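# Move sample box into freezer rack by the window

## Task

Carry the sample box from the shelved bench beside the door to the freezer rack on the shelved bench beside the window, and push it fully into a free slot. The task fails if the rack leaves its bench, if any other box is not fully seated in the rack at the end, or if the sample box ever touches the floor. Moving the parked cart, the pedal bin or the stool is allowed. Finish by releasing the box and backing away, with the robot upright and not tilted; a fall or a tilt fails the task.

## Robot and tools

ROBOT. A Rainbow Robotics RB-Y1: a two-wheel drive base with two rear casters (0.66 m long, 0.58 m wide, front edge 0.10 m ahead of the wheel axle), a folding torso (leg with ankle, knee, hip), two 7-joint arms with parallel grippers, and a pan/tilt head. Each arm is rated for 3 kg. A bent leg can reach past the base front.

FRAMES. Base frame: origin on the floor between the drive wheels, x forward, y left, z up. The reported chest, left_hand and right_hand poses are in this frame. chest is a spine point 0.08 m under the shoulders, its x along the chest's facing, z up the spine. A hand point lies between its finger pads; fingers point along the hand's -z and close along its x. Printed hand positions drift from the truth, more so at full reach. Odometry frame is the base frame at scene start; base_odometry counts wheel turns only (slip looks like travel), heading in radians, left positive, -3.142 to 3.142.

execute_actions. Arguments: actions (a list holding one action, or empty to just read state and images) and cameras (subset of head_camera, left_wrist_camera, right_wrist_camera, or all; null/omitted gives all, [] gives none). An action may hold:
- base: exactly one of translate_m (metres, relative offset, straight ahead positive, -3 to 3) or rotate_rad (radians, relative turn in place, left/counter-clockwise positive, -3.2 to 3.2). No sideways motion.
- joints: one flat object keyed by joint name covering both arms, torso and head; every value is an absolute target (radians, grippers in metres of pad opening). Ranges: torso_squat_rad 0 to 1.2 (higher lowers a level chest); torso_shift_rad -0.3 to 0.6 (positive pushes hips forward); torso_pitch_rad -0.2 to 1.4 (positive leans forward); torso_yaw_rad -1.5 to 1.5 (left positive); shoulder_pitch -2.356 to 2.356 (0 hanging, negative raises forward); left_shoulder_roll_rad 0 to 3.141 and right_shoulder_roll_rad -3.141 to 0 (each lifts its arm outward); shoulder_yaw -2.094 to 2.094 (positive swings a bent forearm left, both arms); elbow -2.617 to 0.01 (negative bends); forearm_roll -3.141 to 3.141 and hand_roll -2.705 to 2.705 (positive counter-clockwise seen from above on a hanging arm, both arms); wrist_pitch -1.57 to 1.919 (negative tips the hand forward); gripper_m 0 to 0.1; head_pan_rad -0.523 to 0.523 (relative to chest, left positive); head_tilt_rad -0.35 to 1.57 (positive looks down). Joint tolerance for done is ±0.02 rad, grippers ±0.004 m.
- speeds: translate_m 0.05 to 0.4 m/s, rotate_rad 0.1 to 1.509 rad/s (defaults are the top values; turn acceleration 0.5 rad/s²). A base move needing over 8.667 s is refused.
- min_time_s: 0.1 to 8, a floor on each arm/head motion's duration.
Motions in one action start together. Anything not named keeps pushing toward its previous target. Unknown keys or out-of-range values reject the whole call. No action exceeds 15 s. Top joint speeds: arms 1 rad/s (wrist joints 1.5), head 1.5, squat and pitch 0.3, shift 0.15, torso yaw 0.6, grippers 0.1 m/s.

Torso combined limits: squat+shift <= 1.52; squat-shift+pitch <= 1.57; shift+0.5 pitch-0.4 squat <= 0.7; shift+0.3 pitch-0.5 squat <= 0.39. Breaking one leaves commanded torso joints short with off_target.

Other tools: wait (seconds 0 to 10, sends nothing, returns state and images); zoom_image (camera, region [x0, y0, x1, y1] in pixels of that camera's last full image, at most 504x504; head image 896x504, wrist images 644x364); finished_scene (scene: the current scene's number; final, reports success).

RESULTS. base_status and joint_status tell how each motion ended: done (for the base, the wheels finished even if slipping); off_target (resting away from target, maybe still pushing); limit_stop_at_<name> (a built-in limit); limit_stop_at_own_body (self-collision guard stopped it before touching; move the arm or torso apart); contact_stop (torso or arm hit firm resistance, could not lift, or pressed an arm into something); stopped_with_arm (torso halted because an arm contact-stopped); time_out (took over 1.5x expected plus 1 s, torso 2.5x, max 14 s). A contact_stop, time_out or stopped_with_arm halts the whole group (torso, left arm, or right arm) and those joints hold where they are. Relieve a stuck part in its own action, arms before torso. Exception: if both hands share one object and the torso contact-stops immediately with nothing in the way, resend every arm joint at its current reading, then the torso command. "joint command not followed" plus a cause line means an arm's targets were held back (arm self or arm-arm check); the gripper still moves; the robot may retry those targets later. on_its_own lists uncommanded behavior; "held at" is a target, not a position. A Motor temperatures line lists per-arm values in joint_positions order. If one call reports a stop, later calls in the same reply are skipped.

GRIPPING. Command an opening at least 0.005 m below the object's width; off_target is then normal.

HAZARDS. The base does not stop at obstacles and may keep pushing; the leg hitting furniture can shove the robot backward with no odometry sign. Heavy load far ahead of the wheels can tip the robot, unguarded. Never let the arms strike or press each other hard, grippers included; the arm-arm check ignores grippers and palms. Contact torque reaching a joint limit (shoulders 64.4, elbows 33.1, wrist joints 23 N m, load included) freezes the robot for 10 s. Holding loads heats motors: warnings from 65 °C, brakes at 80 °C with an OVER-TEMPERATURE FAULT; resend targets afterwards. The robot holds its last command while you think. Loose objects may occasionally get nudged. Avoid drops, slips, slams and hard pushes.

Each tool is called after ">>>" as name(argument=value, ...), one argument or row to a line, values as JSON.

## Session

>>> execute_actions(
  actions=[],
)

Scene clock: 0.00 s.
Motor temperatures (°C, as the motors report them): left_arm=[30 27 29 28 32 32 35] | right_arm=[28 30 25 28 34 36 37]
base_odometry: x=+0.000 y=+0.000 heading=+0.000 (m, m, rad; odometry frame)
base_status: not commanded
joint_positions: torso_squat_rad=+0.350 torso_shift_rad=+0.000 torso_pitch_rad=+0.000 torso_yaw_rad=-0.001 left_shoulder_pitch_rad=+0.011 left_shoulder_roll_rad=+0.014 left_shoulder_yaw_rad=-0.041 left_elbow_rad=-0.157 left_forearm_roll_rad=+0.044 left_wrist_pitch_rad=+0.002 left_hand_roll_rad=-0.001 left_gripper_m=+0.099 right_shoulder_pitch_rad=+0.016 right_shoulder_roll_rad=+0.000 right_shoulder_yaw_rad=-0.025 right_elbow_rad=-0.108 right_forearm_roll_rad=+0.015 right_wrist_pitch_rad=+0.030 right_hand_roll_rad=+0.032 right_gripper_m=+0.100 head_pan_rad=+0.000 head_tilt_rad=+0.400
joint_status: not commanded
chest: x=-0.2276 y=+0.0000 z=+1.2474 quat_wxyz=(+1.000, +0.000, +0.000, +0.000) (m; base frame)
left_hand: x=-0.1598 y=+0.2281 z=+0.5653 quat_wxyz=(+0.997, +0.004, -0.072, +0.002) (m; base frame)
right_hand: x=-0.1937 y=-0.2212 z=+0.5630 quat_wxyz=(+0.999, -0.001, -0.031, +0.008) (m; base frame)
pictures: head_camera, left_wrist_camera, right_wrist_camera
Images, in order (width x height): head_camera 896x504, left_wrist_camera 644x364, right_wrist_camera 644x364.

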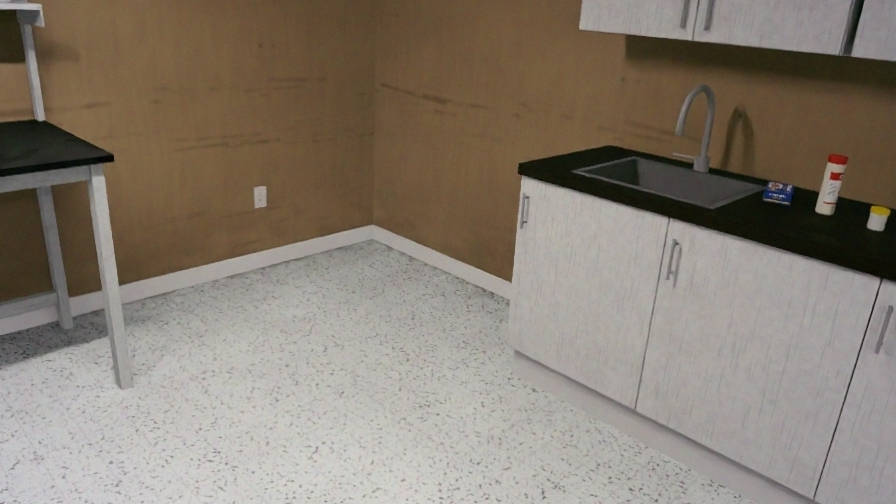

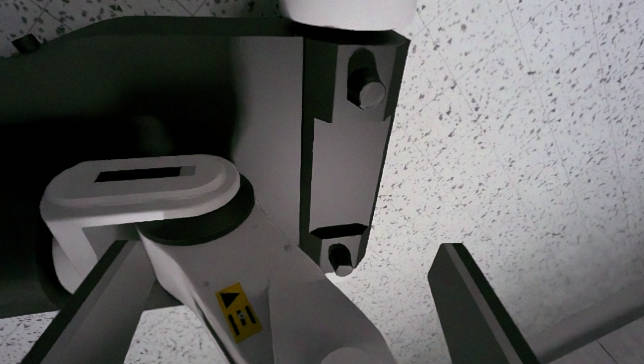

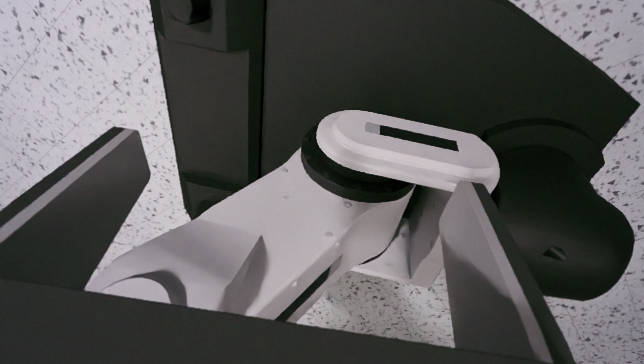

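>>> execute_actions(
  actions=[
    {"base": {"rotate_rad": 0.75}, "joints": {"head_pan_rad": 0.1, "head_tilt_rad": 0.4}},
  ],
  cameras=["head_camera"],
)

Scene clock: 2.97 s.
Motor temperatures (°C, as the motors report them): left_arm=[30 27 29 28 32 32 35] | right_arm=[28 30 25 28 34 36 37]
base_odometry: x=+0.000 y=+0.000 heading=+0.750 (m, m, rad; odometry frame)
base_status: done
joint_positions: torso_squat_rad=+0.350 torso_shift_rad=+0.000 torso_pitch_rad=+0.000 torso_yaw_rad=-0.001 left_shoulder_pitch_rad=+0.011 left_shoulder_roll_rad=+0.014 left_shoulder_yaw_rad=-0.041 left_elbow_rad=-0.157 left_forearm_roll_rad=+0.044 left_wrist_pitch_rad=+0.002 left_hand_roll_rad=-0.001 left_gripper_m=+0.099 right_shoulder_pitch_rad=+0.016 right_shoulder_roll_rad=+0.000 right_shoulder_yaw_rad=-0.025 right_elbow_rad=-0.108 right_forearm_roll_rad=+0.015 right_wrist_pitch_rad=+0.030 right_hand_roll_rad=+0.032 right_gripper_m=+0.100 head_pan_rad=+0.100 head_tilt_rad=+0.400
joint_status: all done
chest: x=-0.2276 y=-0.0001 z=+1.2474 quat_wxyz=(+1.000, +0.000, +0.000, +0.000) (m; base frame)
left_hand: x=-0.1598 y=+0.2281 z=+0.5654 quat_wxyz=(+0.997, +0.004, -0.072, +0.002) (m; base frame)
right_hand: x=-0.1937 y=-0.2212 z=+0.5630 quat_wxyz=(+0.999, -0.001, -0.031, +0.008) (m; base frame)
pictures: head_camera
Images, in order (width x height): head_camera 896x504.

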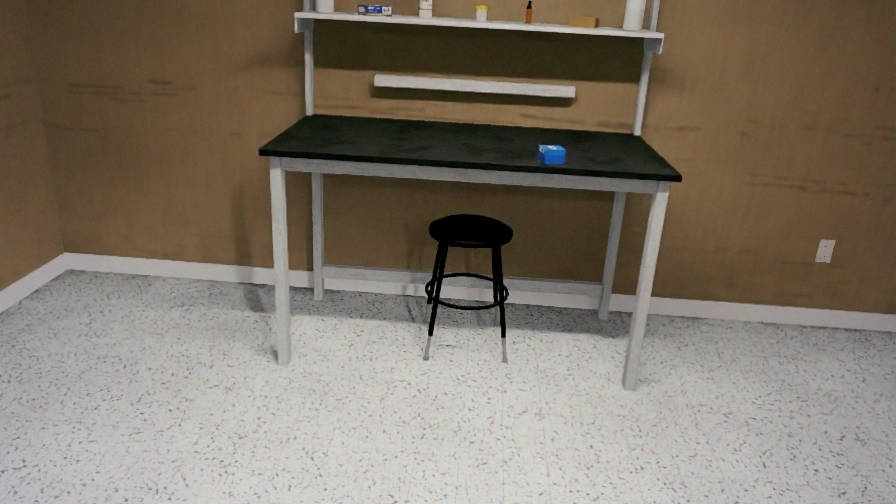

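>>> zoom_image(
  camera="head_camera",
  region=[510, 125, 594, 190],
)

>>> zoom_image(
  camera="head_camera",
  region=[240, 100, 700, 400],
)

Region (510, 125, 594, 190) of head_camera's 896x504 image, scaled by 6.000, with more detail than that image has; it fills the top 390 rows of this view, and the rest is white.

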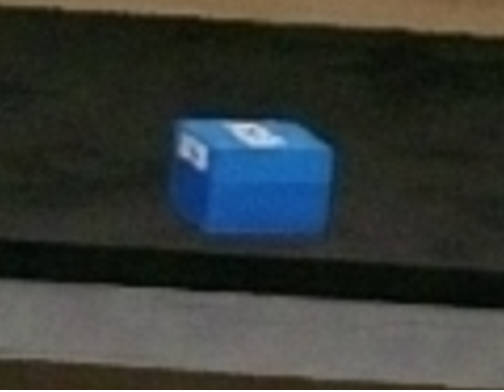

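Region (240, 100, 700, 400) of head_camera's 896x504 image, scaled by 1.096, with more detail than that image has; it fills the top 329 rows of this view, and the rest is white.

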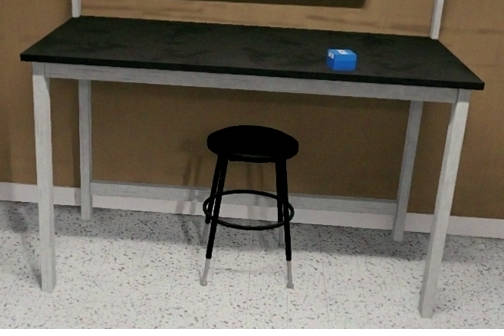

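>>> execute_actions(
  actions=[
    {"base": {"translate_m": 2.0}, "joints": {"head_pan_rad": -0.5, "head_tilt_rad": 0.85, "torso_yaw_rad": 0.2, "torso_squat_rad": 0.35, "right_shoulder_pitch_rad": 0.0, "right_shoulder_roll_rad": 0.0, "right_shoulder_yaw_rad": -0.384, "right_elbow_rad": -2.094, "right_forearm_roll_rad": -0.353, "right_wrist_pitch_rad": 1.103, "right_hand_roll_rad": 1.924}, "min_time_s": 3.5},
  ],
  cameras=["head_camera", "right_wrist_camera"],
)

Scene clock: 10.57 s.
Motor temperatures (°C, as the motors report them): left_arm=[30 27 29 28 32 32 35] | right_arm=[28 30 25 28 34 36 37]
base_odometry: x=+1.463 y=+1.363 heading=+0.750 (m, m, rad; odometry frame)
base_status: done
joint_positions: torso_squat_rad=+0.350 torso_shift_rad=+0.000 torso_pitch_rad=+0.000 torso_yaw_rad=+0.200 left_shoulder_pitch_rad=+0.011 left_shoulder_roll_rad=+0.014 left_shoulder_yaw_rad=-0.041 left_elbow_rad=-0.157 left_forearm_roll_rad=+0.044 left_wrist_pitch_rad=+0.002 left_hand_roll_rad=-0.001 left_gripper_m=+0.099 right_shoulder_pitch_rad=+0.000 right_shoulder_roll_rad=+0.000 right_shoulder_yaw_rad=-0.384 right_elbow_rad=-2.094 right_forearm_roll_rad=-0.353 right_wrist_pitch_rad=+1.103 right_hand_roll_rad=+1.924 right_gripper_m=+0.100 head_pan_rad=-0.500 head_tilt_rad=+0.850
joint_status: all done
chest: x=-0.2276 y=-0.0001 z=+1.2475 quat_wxyz=(+0.995, +0.000, +0.000, +0.100) (m; base frame)
left_hand: x=-0.2066 y=+0.2371 z=+0.5655 quat_wxyz=(+0.992, +0.011, -0.071, +0.102) (m; base frame)
right_hand: x=+0.2762 y=-0.2287 z=+1.0369 quat_wxyz=(+0.555, -0.320, -0.384, +0.665) (m; base frame)
pictures: head_camera, right_wrist_camera
Images, in order (width x height): head_camera 896x504, right_wrist_camera 644x364.

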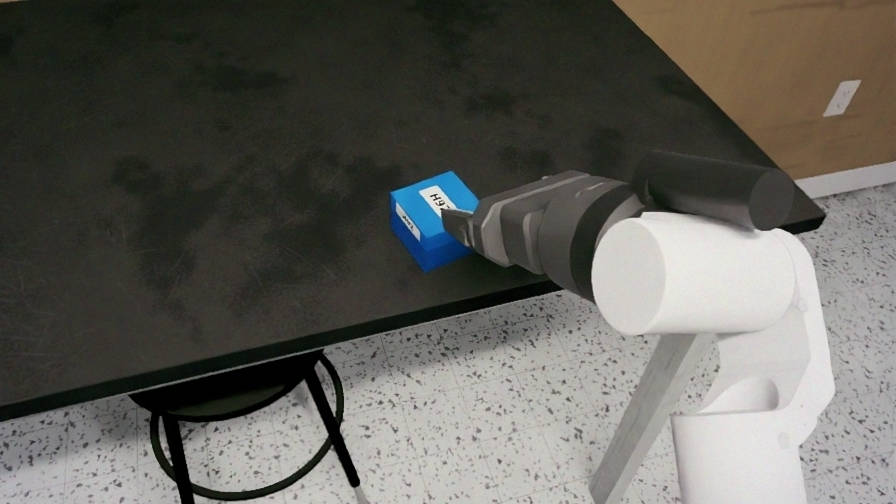

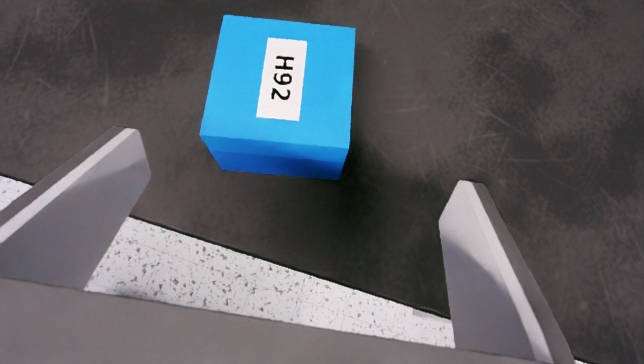

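>>> zoom_image(
  camera="right_wrist_camera",
  region=[180, 0, 380, 200],
)

>>> zoom_image(
  camera="right_wrist_camera",
  region=[60, 110, 240, 310],
)

>>> zoom_image(
  camera="right_wrist_camera",
  region=[400, 164, 600, 364],
)

Region (180, 0, 380, 200) of right_wrist_camera's 644x364 image, scaled by 2.520, with more detail than that image has.

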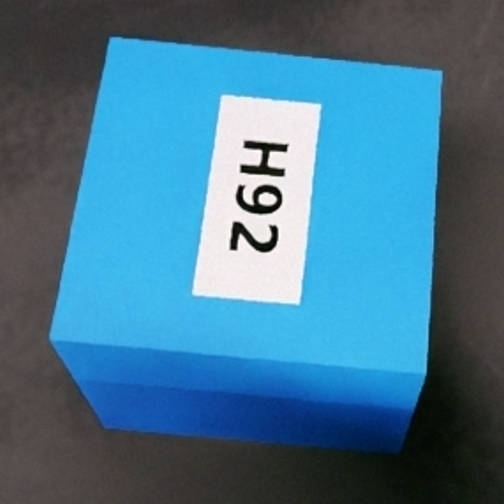

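Region (60, 110, 240, 310) of right_wrist_camera's 644x364 image, scaled by 2.520, with more detail than that image has; it fills the left 454 columns of this view, and the rest is white.

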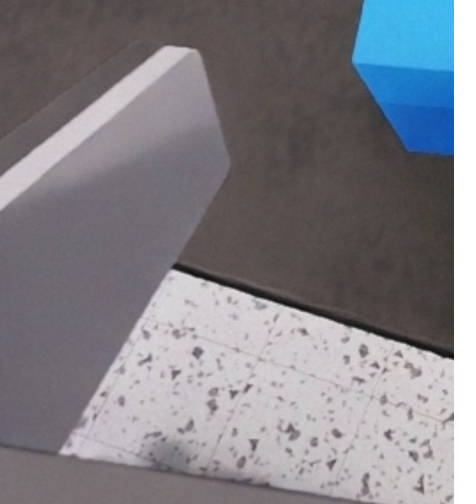

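Region (400, 164, 600, 364) of right_wrist_camera's 644x364 image, scaled by 2.520, with more detail than that image has.

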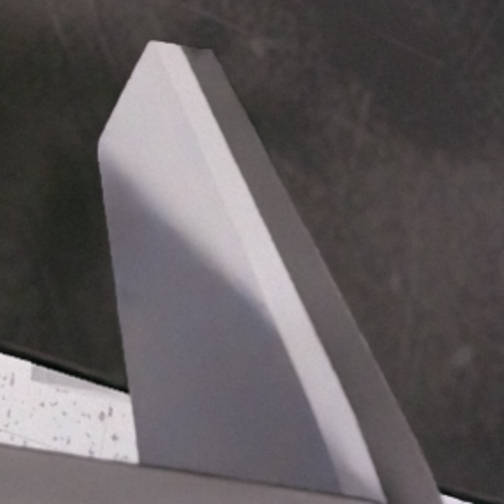

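>>> execute_actions(
  actions=[
    {"base": {"translate_m": 0.058}, "joints": {"torso_squat_rad": 0.495, "right_shoulder_yaw_rad": -0.331, "right_forearm_roll_rad": -0.377, "right_wrist_pitch_rad": 1.111, "right_hand_roll_rad": 1.948}},
  ],
  cameras=["right_wrist_camera"],
)

Scene clock: 12.93 s.
Motor temperatures (°C, as the motors report them): left_arm=[30 27 29 28 32 32 35] | right_arm=[28 30 25 28 34 36 37]
base_odometry: x=+1.506 y=+1.403 heading=+0.751 (m, m, rad; odometry frame)
base_status: done
joint_positions: torso_squat_rad=+0.495 torso_shift_rad=+0.000 torso_pitch_rad=+0.000 torso_yaw_rad=+0.200 left_shoulder_pitch_rad=+0.011 left_shoulder_roll_rad=+0.014 left_shoulder_yaw_rad=-0.041 left_elbow_rad=-0.157 left_forearm_roll_rad=+0.044 left_wrist_pitch_rad=+0.002 left_hand_roll_rad=-0.001 left_gripper_m=+0.099 right_shoulder_pitch_rad=+0.000 right_shoulder_roll_rad=+0.000 right_shoulder_yaw_rad=-0.331 right_elbow_rad=-2.094 right_forearm_roll_rad=-0.377 right_wrist_pitch_rad=+1.111 right_hand_roll_rad=+1.948 right_gripper_m=+0.100 head_pan_rad=-0.500 head_tilt_rad=+0.850
joint_status: all done
chest: x=-0.2276 y=+0.0000 z=+1.2059 quat_wxyz=(+0.995, +0.000, +0.000, +0.100) (m; base frame)
left_hand: x=-0.2065 y=+0.2371 z=+0.5239 quat_wxyz=(+0.992, +0.011, -0.071, +0.102) (m; base frame)
right_hand: x=+0.2750 y=-0.1993 z=+0.9955 quat_wxyz=(+0.528, -0.305, -0.397, +0.686) (m; base frame)
pictures: right_wrist_camera
Images, in order (width x height): right_wrist_camera 644x364.

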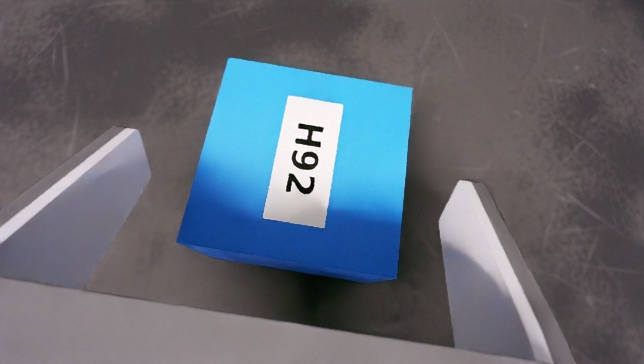

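>>> execute_actions(
  actions=[
    {"joints": {"torso_squat_rad": 0.61}},
  ],
  cameras=["right_wrist_camera"],
)

>>> execute_actions(
  actions=[
    {"joints": {"right_gripper_m": 0.06}},
  ],
  cameras=["head_camera", "right_wrist_camera"],
)

Scene clock: 14.37 s.
Motor temperatures (°C, as the motors report them): left_arm=[30 27 29 28 32 32 35] | right_arm=[28 30 25 28 34 36 37]
base_odometry: x=+1.506 y=+1.403 heading=+0.751 (m, m, rad; odometry frame)
base_status: not commanded
joint_positions: torso_squat_rad=+0.610 torso_shift_rad=+0.000 torso_pitch_rad=+0.000 torso_yaw_rad=+0.200 left_shoulder_pitch_rad=+0.011 left_shoulder_roll_rad=+0.014 left_shoulder_yaw_rad=-0.041 left_elbow_rad=-0.157 left_forearm_roll_rad=+0.044 left_wrist_pitch_rad=+0.002 left_hand_roll_rad=-0.001 left_gripper_m=+0.099 right_shoulder_pitch_rad=+0.000 right_shoulder_roll_rad=+0.000 right_shoulder_yaw_rad=-0.331 right_elbow_rad=-2.094 right_forearm_roll_rad=-0.377 right_wrist_pitch_rad=+1.111 right_hand_roll_rad=+1.948 right_gripper_m=+0.100 head_pan_rad=-0.500 head_tilt_rad=+0.850
joint_status: all done
chest: x=-0.2277 y=-0.0001 z=+1.1637 quat_wxyz=(+0.995, +0.000, +0.000, +0.100) (m; base frame)
left_hand: x=-0.2065 y=+0.2371 z=+0.4817 quat_wxyz=(+0.992, +0.011, -0.071, +0.102) (m; base frame)
right_hand: x=+0.2749 y=-0.1993 z=+0.9533 quat_wxyz=(+0.528, -0.305, -0.397, +0.686) (m; base frame)
pictures: right_wrist_camera
Images, in order (width x height): right_wrist_camera 644x364.

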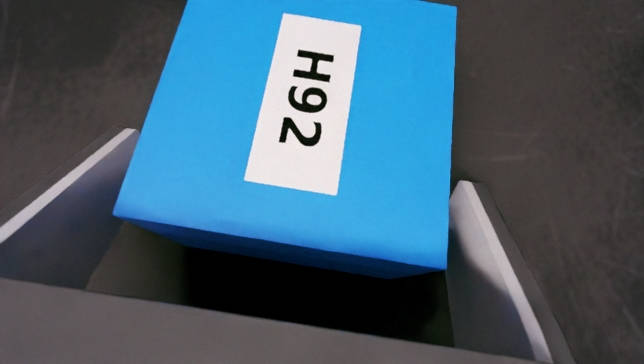

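Scene clock: 15.27 s.
Motor temperatures (°C, as the motors report them): left_arm=[30 27 29 28 32 32 35] | right_arm=[28 30 25 28 34 36 37]
base_odometry: x=+1.506 y=+1.403 heading=+0.751 (m, m, rad; odometry frame)
base_status: not commanded
joint_positions: torso_squat_rad=+0.610 torso_shift_rad=+0.000 torso_pitch_rad=+0.000 torso_yaw_rad=+0.200 left_shoulder_pitch_rad=+0.011 left_shoulder_roll_rad=+0.014 left_shoulder_yaw_rad=-0.041 left_elbow_rad=-0.157 left_forearm_roll_rad=+0.044 left_wrist_pitch_rad=+0.002 left_hand_roll_rad=-0.001 left_gripper_m=+0.099 right_shoulder_pitch_rad=+0.000 right_shoulder_roll_rad=+0.000 right_shoulder_yaw_rad=-0.331 right_elbow_rad=-2.094 right_forearm_roll_rad=-0.377 right_wrist_pitch_rad=+1.111 right_hand_roll_rad=+1.948 right_gripper_m=+0.076 head_pan_rad=-0.500 head_tilt_rad=+0.850
joint_status: right_gripper_m off_target (ended at +0.076, target +0.060)
chest: x=-0.2277 y=-0.0001 z=+1.1637 quat_wxyz=(+0.995, +0.000, +0.000, +0.100) (m; base frame)
left_hand: x=-0.2065 y=+0.2371 z=+0.4817 quat_wxyz=(+0.992, +0.011, -0.071, +0.102) (m; base frame)
right_hand: x=+0.2749 y=-0.1993 z=+0.9533 quat_wxyz=(+0.528, -0.305, -0.397, +0.686) (m; base frame)
pictures: head_camera, right_wrist_camera
Images, in order (width x height): head_camera 896x504, right_wrist_camera 644x364.

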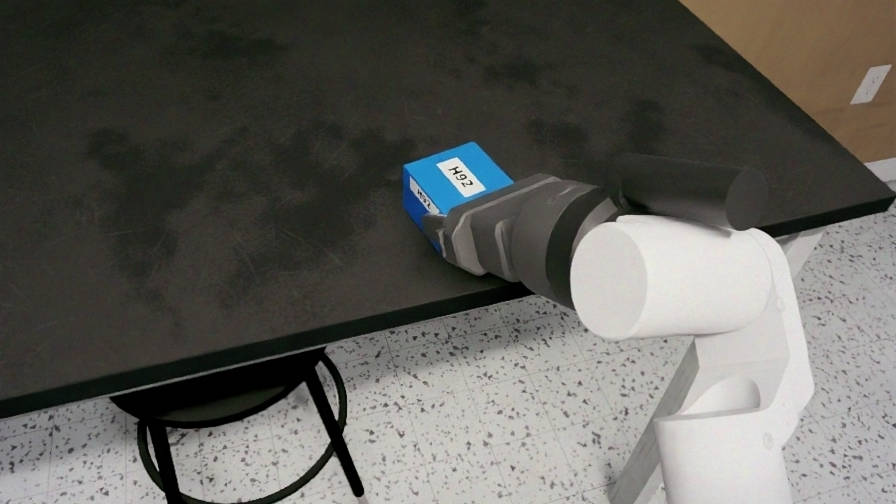

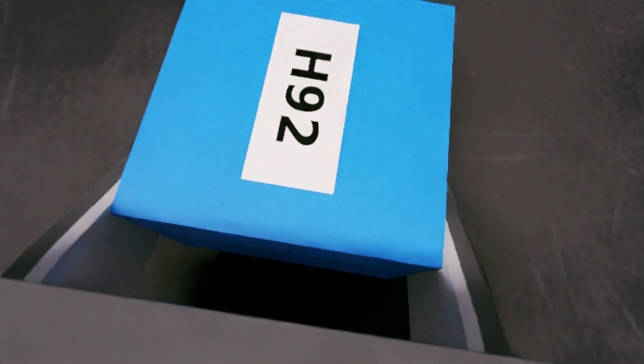

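>>> execute_actions(
  actions=[
    {"base": {"translate_m": -0.55}, "joints": {"torso_squat_rad": 0.35, "head_pan_rad": -0.2, "head_tilt_rad": 0.35}},
  ],
  cameras=["right_wrist_camera"],
)

>>> execute_actions(
  actions=[
    {"base": {"rotate_rad": -3.05}},
  ],
  cameras=["head_camera", "right_wrist_camera"],
)

Scene clock: 19.63 s.
Motor temperatures (°C, as the motors report them): left_arm=[30 27 29 28 32 32 35] | right_arm=[28 30 25 28 34 36 37]
base_odometry: x=+1.104 y=+1.027 heading=+0.752 (m, m, rad; odometry frame)
base_status: done
joint_positions: torso_squat_rad=+0.350 torso_shift_rad=+0.000 torso_pitch_rad=+0.000 torso_yaw_rad=+0.200 left_shoulder_pitch_rad=+0.011 left_shoulder_roll_rad=+0.014 left_shoulder_yaw_rad=-0.041 left_elbow_rad=-0.157 left_forearm_roll_rad=+0.044 left_wrist_pitch_rad=+0.002 left_hand_roll_rad=-0.001 left_gripper_m=+0.099 right_shoulder_pitch_rad=+0.000 right_shoulder_roll_rad=+0.000 right_shoulder_yaw_rad=-0.331 right_elbow_rad=-2.094 right_forearm_roll_rad=-0.377 right_wrist_pitch_rad=+1.111 right_hand_roll_rad=+1.948 right_gripper_m=+0.076 head_pan_rad=-0.200 head_tilt_rad=+0.350
joint_status: all done
chest: x=-0.2276 y=+0.0000 z=+1.2475 quat_wxyz=(+0.995, +0.000, +0.000, +0.100) (m; base frame)
left_hand: x=-0.2065 y=+0.2371 z=+0.5655 quat_wxyz=(+0.992, +0.011, -0.071, +0.102) (m; base frame)
right_hand: x=+0.2750 y=-0.1993 z=+1.0370 quat_wxyz=(+0.528, -0.305, -0.396, +0.686) (m; base frame)
pictures: right_wrist_camera
Images, in order (width x height): right_wrist_camera 644x364.

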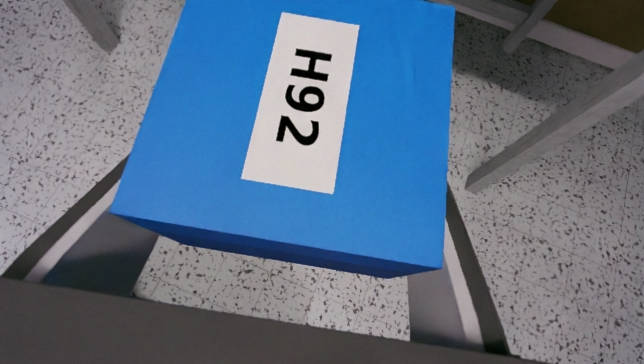

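Scene clock: 24.90 s.
Motor temperatures (°C, as the motors report them): left_arm=[30 27 29 28 32 32 35] | right_arm=[28 30 25 28 34 36 37]
base_odometry: x=+1.103 y=+1.027 heading=-2.297 (m, m, rad; odometry frame)
base_status: done
joint_positions: torso_squat_rad=+0.350 torso_shift_rad=+0.000 torso_pitch_rad=+0.000 torso_yaw_rad=+0.200 left_shoulder_pitch_rad=+0.011 left_shoulder_roll_rad=+0.014 left_shoulder_yaw_rad=-0.041 left_elbow_rad=-0.157 left_forearm_roll_rad=+0.044 left_wrist_pitch_rad=+0.002 left_hand_roll_rad=-0.001 left_gripper_m=+0.099 right_shoulder_pitch_rad=+0.000 right_shoulder_roll_rad=+0.000 right_shoulder_yaw_rad=-0.331 right_elbow_rad=-2.094 right_forearm_roll_rad=-0.377 right_wrist_pitch_rad=+1.111 right_hand_roll_rad=+1.948 right_gripper_m=+0.076 head_pan_rad=-0.200 head_tilt_rad=+0.350
joint_status: not commanded
chest: x=-0.2277 y=+0.0000 z=+1.2475 quat_wxyz=(+0.995, +0.000, +0.000, +0.100) (m; base frame)
left_hand: x=-0.2066 y=+0.2372 z=+0.5655 quat_wxyz=(+0.992, +0.011, -0.071, +0.102) (m; base frame)
right_hand: x=+0.2749 y=-0.1993 z=+1.0371 quat_wxyz=(+0.528, -0.305, -0.397, +0.686) (m; base frame)
pictures: head_camera, right_wrist_camera
Images, in order (width x height): head_camera 896x504, right_wrist_camera 644x364.

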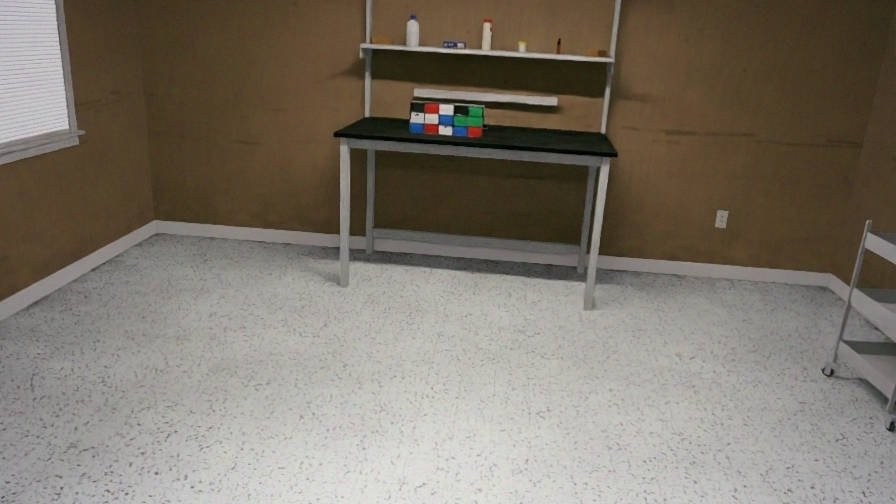

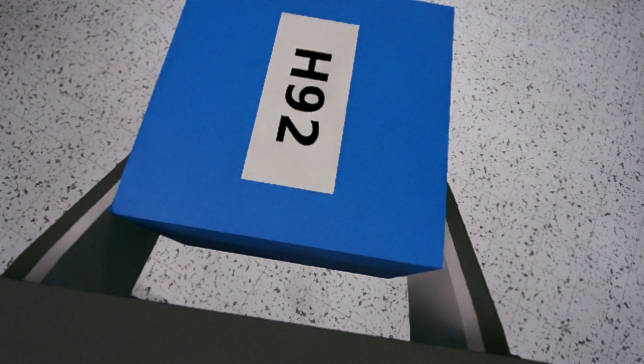

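>>> zoom_image(
  camera="head_camera",
  region=[400, 85, 500, 155],
)

>>> zoom_image(
  camera="head_camera",
  region=[325, 90, 625, 320],
)

Region (400, 85, 500, 155) of head_camera's 896x504 image, scaled by 5.040, with more detail than that image has; it fills the top 353 rows of this view, and the rest is white.

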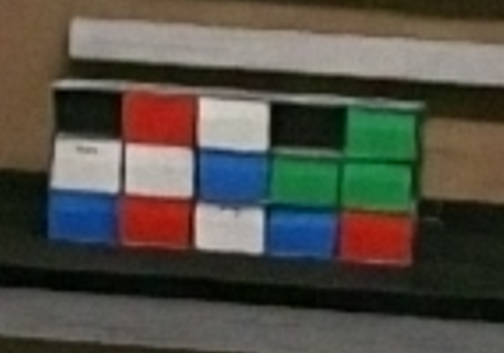

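Region (325, 90, 625, 320) of head_camera's 896x504 image, scaled by 1.680, with more detail than that image has; it fills the top 386 rows of this view, and the rest is white.

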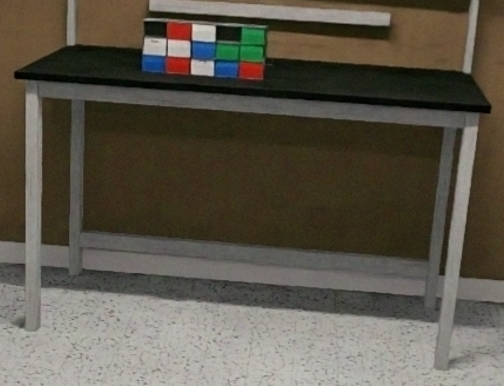

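>>> execute_actions(
  actions=[
    {"base": {"rotate_rad": 0.066}, "joints": {"torso_squat_rad": 0.343, "torso_shift_rad": 0.05}},
  ],
  cameras=[],
)

>>> execute_actions(
  actions=[
    {"base": {"translate_m": 3.0}, "joints": {"torso_squat_rad": 0.343, "torso_shift_rad": 0.1, "torso_yaw_rad": 0.35, "right_shoulder_yaw_rad": -0.35, "right_elbow_rad": -2.234, "right_forearm_roll_rad": 0.019, "right_wrist_pitch_rad": 1.187, "right_hand_roll_rad": 1.554, "head_pan_rad": -0.52, "head_tilt_rad": 0.6}, "min_time_s": 4},
  ],
  cameras=["head_camera", "right_wrist_camera"],
)

Scene clock: 27.23 s.
Motor temperatures (°C, as the motors report them): left_arm=[30 27 29 28 32 32 35] | right_arm=[28 30 25 28 34 36 37]
base_odometry: x=+1.103 y=+1.027 heading=-2.232 (m, m, rad; odometry frame)
base_status: done
joint_positions: torso_squat_rad=+0.343 torso_shift_rad=+0.050 torso_pitch_rad=+0.001 torso_yaw_rad=+0.200 left_shoulder_pitch_rad=+0.011 left_shoulder_roll_rad=+0.014 left_shoulder_yaw_rad=-0.041 left_elbow_rad=-0.157 left_forearm_roll_rad=+0.044 left_wrist_pitch_rad=+0.002 left_hand_roll_rad=-0.001 left_gripper_m=+0.099 right_shoulder_pitch_rad=+0.000 right_shoulder_roll_rad=+0.000 right_shoulder_yaw_rad=-0.331 right_elbow_rad=-2.094 right_forearm_roll_rad=-0.377 right_wrist_pitch_rad=+1.111 right_hand_roll_rad=+1.948 right_gripper_m=+0.076 head_pan_rad=-0.200 head_tilt_rad=+0.350
joint_status: all done
chest: x=-0.1949 y=+0.0000 z=+1.2483 quat_wxyz=(+0.995, +0.000, +0.000, +0.100) (m; base frame)
left_hand: x=-0.1739 y=+0.2371 z=+0.5663 quat_wxyz=(+0.992, +0.011, -0.071, +0.102) (m; base frame)
right_hand: x=+0.3077 y=-0.1993 z=+1.0378 quat_wxyz=(+0.528, -0.304, -0.396, +0.686) (m; base frame)
pictures: none
No camera images: the call's "cameras" was empty. Leave "cameras" out to get every camera's image.

Scene clock: 36.10 s.
Motor temperatures (°C, as the motors report them): left_arm=[30 27 29 28 32 32 35] | right_arm=[28 30 25 28 34 36 37]
base_odometry: x=-0.739 y=-1.340 heading=-2.232 (m, m, rad; odometry frame)
base_status: done
joint_positions: torso_squat_rad=+0.343 torso_shift_rad=+0.100 torso_pitch_rad=+0.000 torso_yaw_rad=+0.350 left_shoulder_pitch_rad=+0.011 left_shoulder_roll_rad=+0.014 left_shoulder_yaw_rad=-0.041 left_elbow_rad=-0.157 left_forearm_roll_rad=+0.044 left_wrist_pitch_rad=+0.002 left_hand_roll_rad=-0.001 left_gripper_m=+0.099 right_shoulder_pitch_rad=+0.000 right_shoulder_roll_rad=+0.000 right_shoulder_yaw_rad=-0.350 right_elbow_rad=-2.234 right_forearm_roll_rad=+0.019 right_wrist_pitch_rad=+1.187 right_hand_roll_rad=+1.554 right_gripper_m=+0.076 head_pan_rad=-0.520 head_tilt_rad=+0.600
joint_status: all done
chest: x=-0.1620 y=+0.0000 z=+1.2459 quat_wxyz=(+0.985, +0.000, +0.000, +0.174) (m; base frame)
left_hand: x=-0.1766 y=+0.2376 z=+0.5638 quat_wxyz=(+0.982, +0.017, -0.070, +0.176) (m; base frame)
right_hand: x=+0.3648 y=-0.2105 z=+1.0673 quat_wxyz=(+0.619, -0.357, -0.350, +0.606) (m; base frame)
pictures: head_camera, right_wrist_camera
Images, in order (width x height): head_camera 896x504, right_wrist_camera 644x364.

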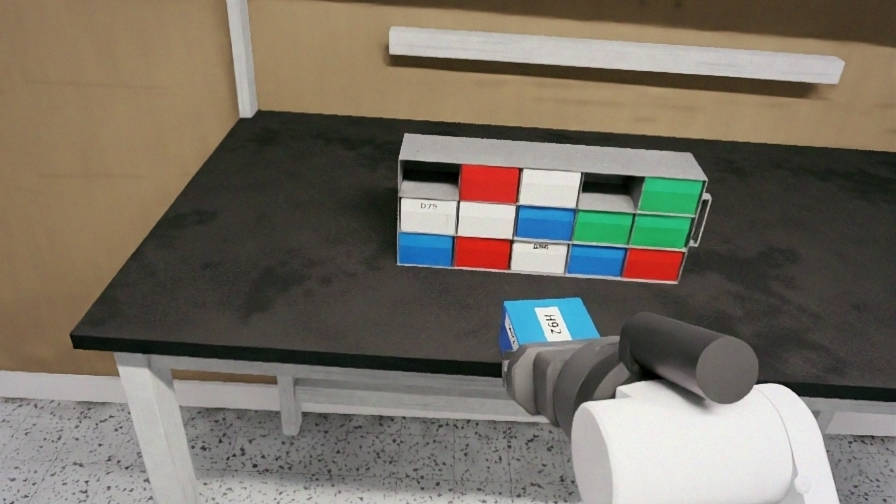

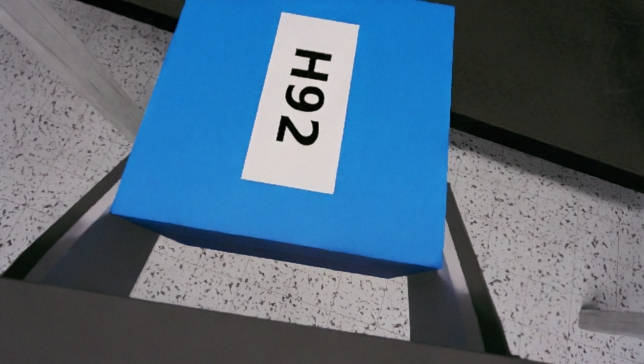

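>>> zoom_image(
  camera="head_camera",
  region=[385, 122, 553, 290],
)

>>> zoom_image(
  camera="head_camera",
  region=[552, 130, 720, 298],
)

>>> zoom_image(
  camera="head_camera",
  region=[485, 280, 611, 380],
)

Region (385, 122, 553, 290) of head_camera's 896x504 image, scaled by 3.000, with more detail than that image has.

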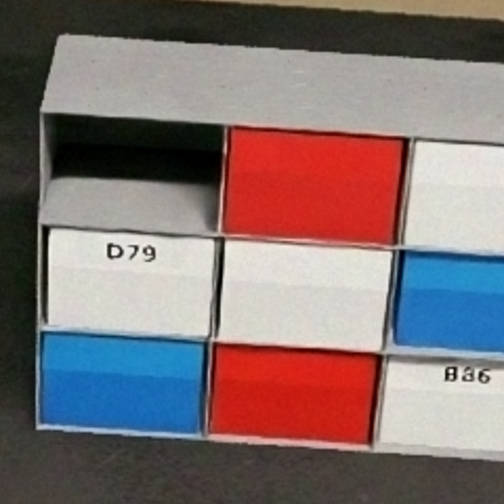

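Region (552, 130, 720, 298) of head_camera's 896x504 image, scaled by 3.000, with more detail than that image has.

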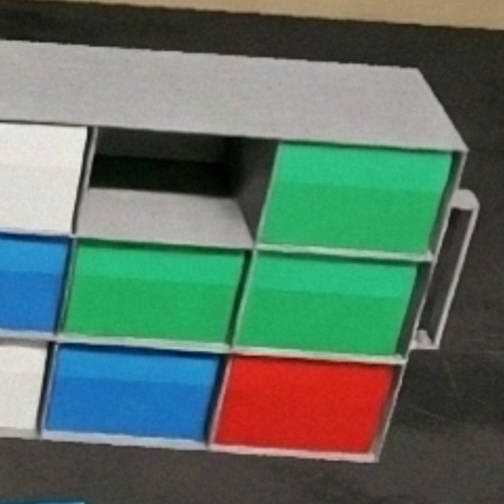

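Region (485, 280, 611, 380) of head_camera's 896x504 image, scaled by 4.000, with more detail than that image has; it fills the top 400 rows of this view, and the rest is white.

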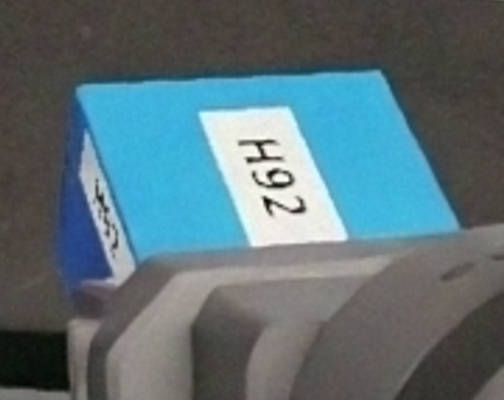

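>>> execute_actions(
  actions=[
    {"base": {"rotate_rad": -0.205}, "joints": {"right_shoulder_yaw_rad": -0.453, "right_forearm_roll_rad": -0.088, "right_wrist_pitch_rad": 1.19, "right_hand_roll_rad": 1.65, "head_tilt_rad": 0.68}, "min_time_s": 1},
  ],
  cameras=["head_camera"],
)

Scene clock: 39.00 s.
Motor temperatures (°C, as the motors report them): left_arm=[30 27 29 28 32 32 35] | right_arm=[28 30 25 28 34 36 37]
base_odometry: x=-0.739 y=-1.340 heading=-2.437 (m, m, rad; odometry frame)
base_status: done
joint_positions: torso_squat_rad=+0.343 torso_shift_rad=+0.100 torso_pitch_rad=+0.000 torso_yaw_rad=+0.350 left_shoulder_pitch_rad=+0.011 left_shoulder_roll_rad=+0.014 left_shoulder_yaw_rad=-0.041 left_elbow_rad=-0.157 left_forearm_roll_rad=+0.044 left_wrist_pitch_rad=+0.002 left_hand_roll_rad=-0.001 left_gripper_m=+0.099 right_shoulder_pitch_rad=+0.000 right_shoulder_roll_rad=+0.000 right_shoulder_yaw_rad=-0.453 right_elbow_rad=-2.234 right_forearm_roll_rad=-0.088 right_wrist_pitch_rad=+1.190 right_hand_roll_rad=+1.650 right_gripper_m=+0.076 head_pan_rad=-0.520 head_tilt_rad=+0.680
joint_status: all done
chest: x=-0.1620 y=+0.0000 z=+1.2459 quat_wxyz=(+0.985, +0.000, +0.000, +0.174) (m; base frame)
left_hand: x=-0.1766 y=+0.2377 z=+0.5638 quat_wxyz=(+0.982, +0.017, -0.070, +0.176) (m; base frame)
right_hand: x=+0.3635 y=-0.2341 z=+1.0674 quat_wxyz=(+0.615, -0.355, -0.352, +0.609) (m; base frame)
pictures: head_camera
Images, in order (width x height): head_camera 896x504.

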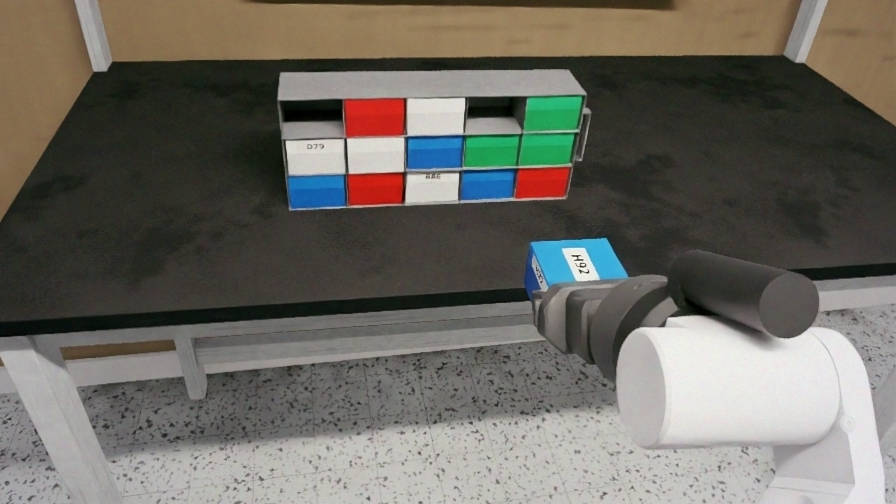

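>>> execute_actions(
  actions=[],
)

Scene clock: 39.40 s.
Motor temperatures (°C, as the motors report them): left_arm=[30 27 29 28 32 32 35] | right_arm=[28 30 25 28 34 36 37]
base_odometry: x=-0.739 y=-1.340 heading=-2.437 (m, m, rad; odometry frame)
base_status: done
joint_positions: torso_squat_rad=+0.343 torso_shift_rad=+0.100 torso_pitch_rad=+0.000 torso_yaw_rad=+0.350 left_shoulder_pitch_rad=+0.011 left_shoulder_roll_rad=+0.014 left_shoulder_yaw_rad=-0.041 left_elbow_rad=-0.157 left_forearm_roll_rad=+0.044 left_wrist_pitch_rad=+0.002 left_hand_roll_rad=-0.001 left_gripper_m=+0.099 right_shoulder_pitch_rad=+0.000 right_shoulder_roll_rad=+0.000 right_shoulder_yaw_rad=-0.453 right_elbow_rad=-2.234 right_forearm_roll_rad=-0.088 right_wrist_pitch_rad=+1.190 right_hand_roll_rad=+1.650 right_gripper_m=+0.076 head_pan_rad=-0.520 head_tilt_rad=+0.680
joint_status: all done
chest: x=-0.1620 y=+0.0000 z=+1.2459 quat_wxyz=(+0.985, +0.000, +0.000, +0.174) (m; base frame)
left_hand: x=-0.1766 y=+0.2377 z=+0.5638 quat_wxyz=(+0.982, +0.017, -0.070, +0.176) (m; base frame)
right_hand: x=+0.3635 y=-0.2341 z=+1.0674 quat_wxyz=(+0.615, -0.355, -0.352, +0.609) (m; base frame)
pictures: head_camera, left_wrist_camera, right_wrist_camera
Images, in order (width x height): head_camera 896x504, left_wrist_camera 644x364, right_wrist_camera 644x364.

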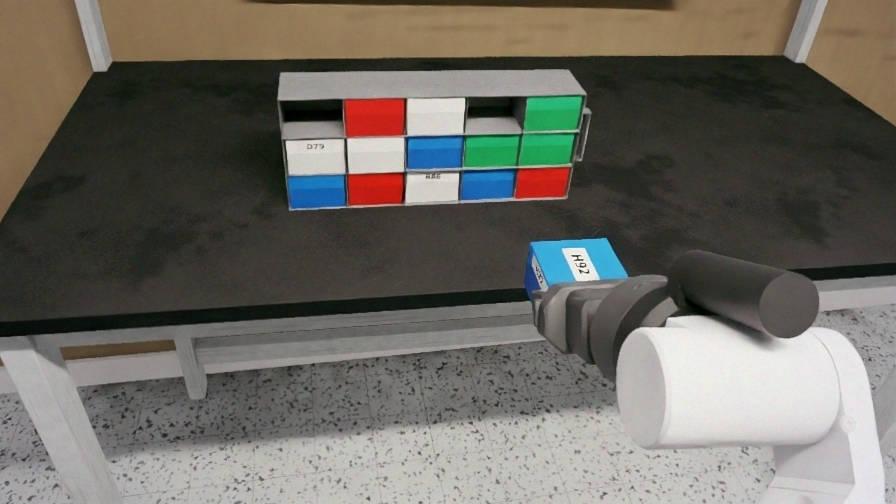

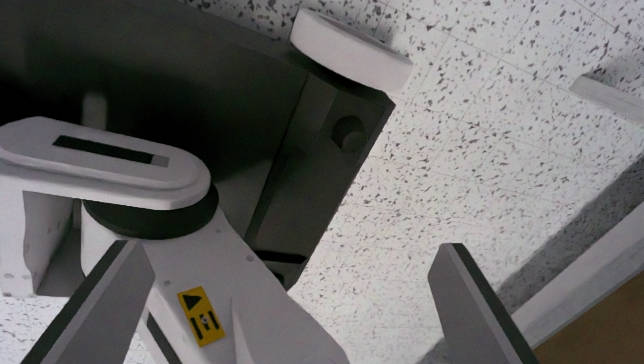

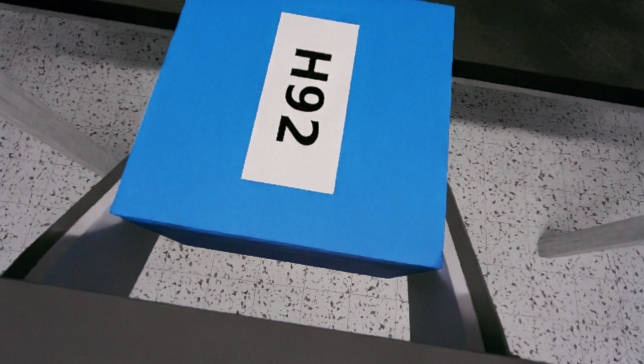

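>>> execute_actions(
  actions=[
    {"base": {"translate_m": 0.28}},
  ],
  cameras=["head_camera", "right_wrist_camera"],
)

Scene clock: 41.47 s.
Motor temperatures (°C, as the motors report them): left_arm=[30 27 29 28 32 32 35] | right_arm=[28 30 25 28 34 36 37]
base_odometry: x=-0.953 y=-1.522 heading=-2.437 (m, m, rad; odometry frame)
base_status: done
joint_positions: torso_squat_rad=+0.343 torso_shift_rad=+0.100 torso_pitch_rad=+0.001 torso_yaw_rad=+0.350 left_shoulder_pitch_rad=+0.011 left_shoulder_roll_rad=+0.014 left_shoulder_yaw_rad=-0.041 left_elbow_rad=-0.157 left_forearm_roll_rad=+0.044 left_wrist_pitch_rad=+0.002 left_hand_roll_rad=-0.001 left_gripper_m=+0.099 right_shoulder_pitch_rad=+0.000 right_shoulder_roll_rad=+0.000 right_shoulder_yaw_rad=-0.453 right_elbow_rad=-2.234 right_forearm_roll_rad=-0.088 right_wrist_pitch_rad=+1.190 right_hand_roll_rad=+1.650 right_gripper_m=+0.076 head_pan_rad=-0.520 head_tilt_rad=+0.680
joint_status: not commanded
chest: x=-0.1620 y=+0.0000 z=+1.2459 quat_wxyz=(+0.985, +0.000, +0.000, +0.174) (m; base frame)
left_hand: x=-0.1766 y=+0.2376 z=+0.5638 quat_wxyz=(+0.982, +0.017, -0.070, +0.176) (m; base frame)
right_hand: x=+0.3635 y=-0.2341 z=+1.0674 quat_wxyz=(+0.615, -0.355, -0.352, +0.609) (m; base frame)
pictures: head_camera, right_wrist_camera
Images, in order (width x height): head_camera 896x504, right_wrist_camera 644x364.

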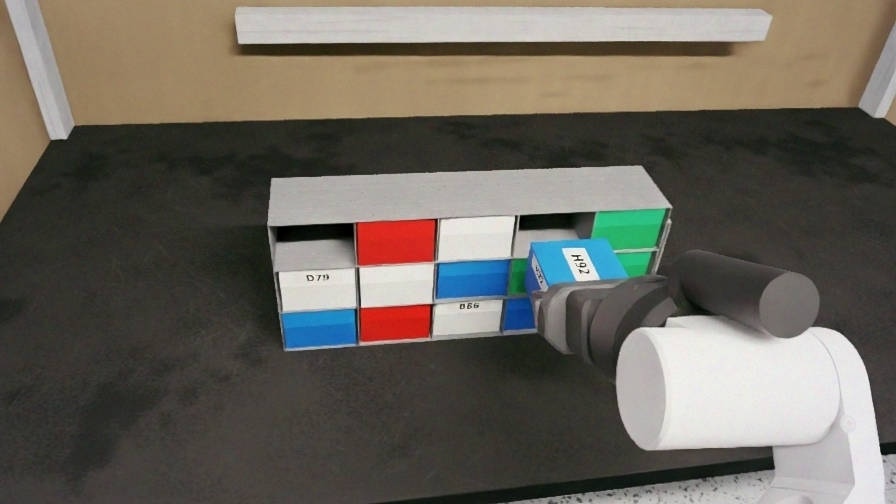

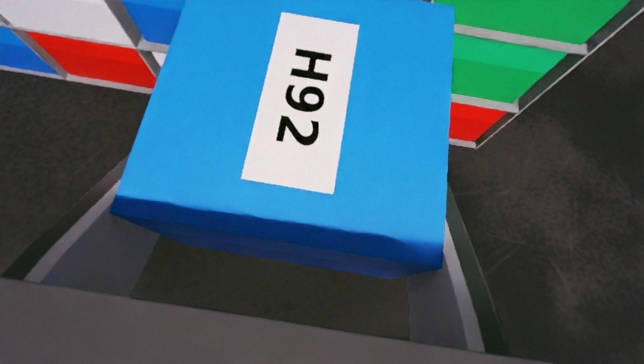

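>>> zoom_image(
  camera="head_camera",
  region=[490, 190, 690, 310],
)

>>> zoom_image(
  camera="right_wrist_camera",
  region=[400, 0, 644, 160],
)

>>> zoom_image(
  camera="right_wrist_camera",
  region=[0, 0, 244, 160],
)

Region (490, 190, 690, 310) of head_camera's 896x504 image, scaled by 2.520, with more detail than that image has; it fills the top 302 rows of this view, and the rest is white.

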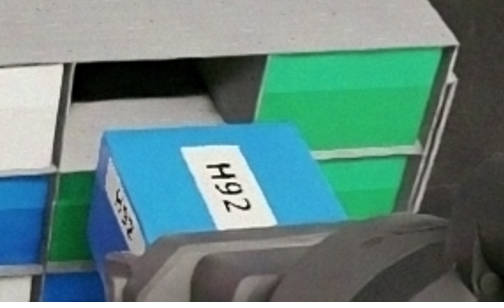

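Region (400, 0, 644, 160) of right_wrist_camera's 644x364 image, scaled by 2.066, with more detail than that image has; it fills the top 330 rows of this view, and the rest is white.

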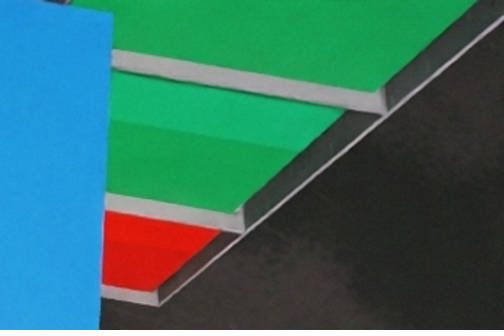

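Region (0, 0, 244, 160) of right_wrist_camera's 644x364 image, scaled by 2.066, with more detail than that image has; it fills the top 330 rows of this view, and the rest is white.

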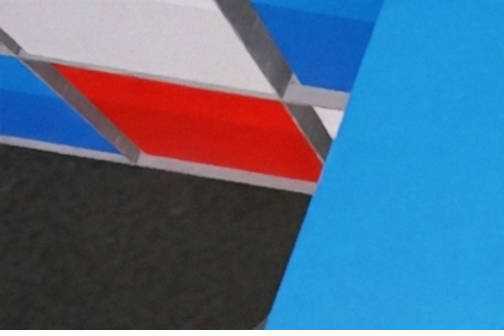

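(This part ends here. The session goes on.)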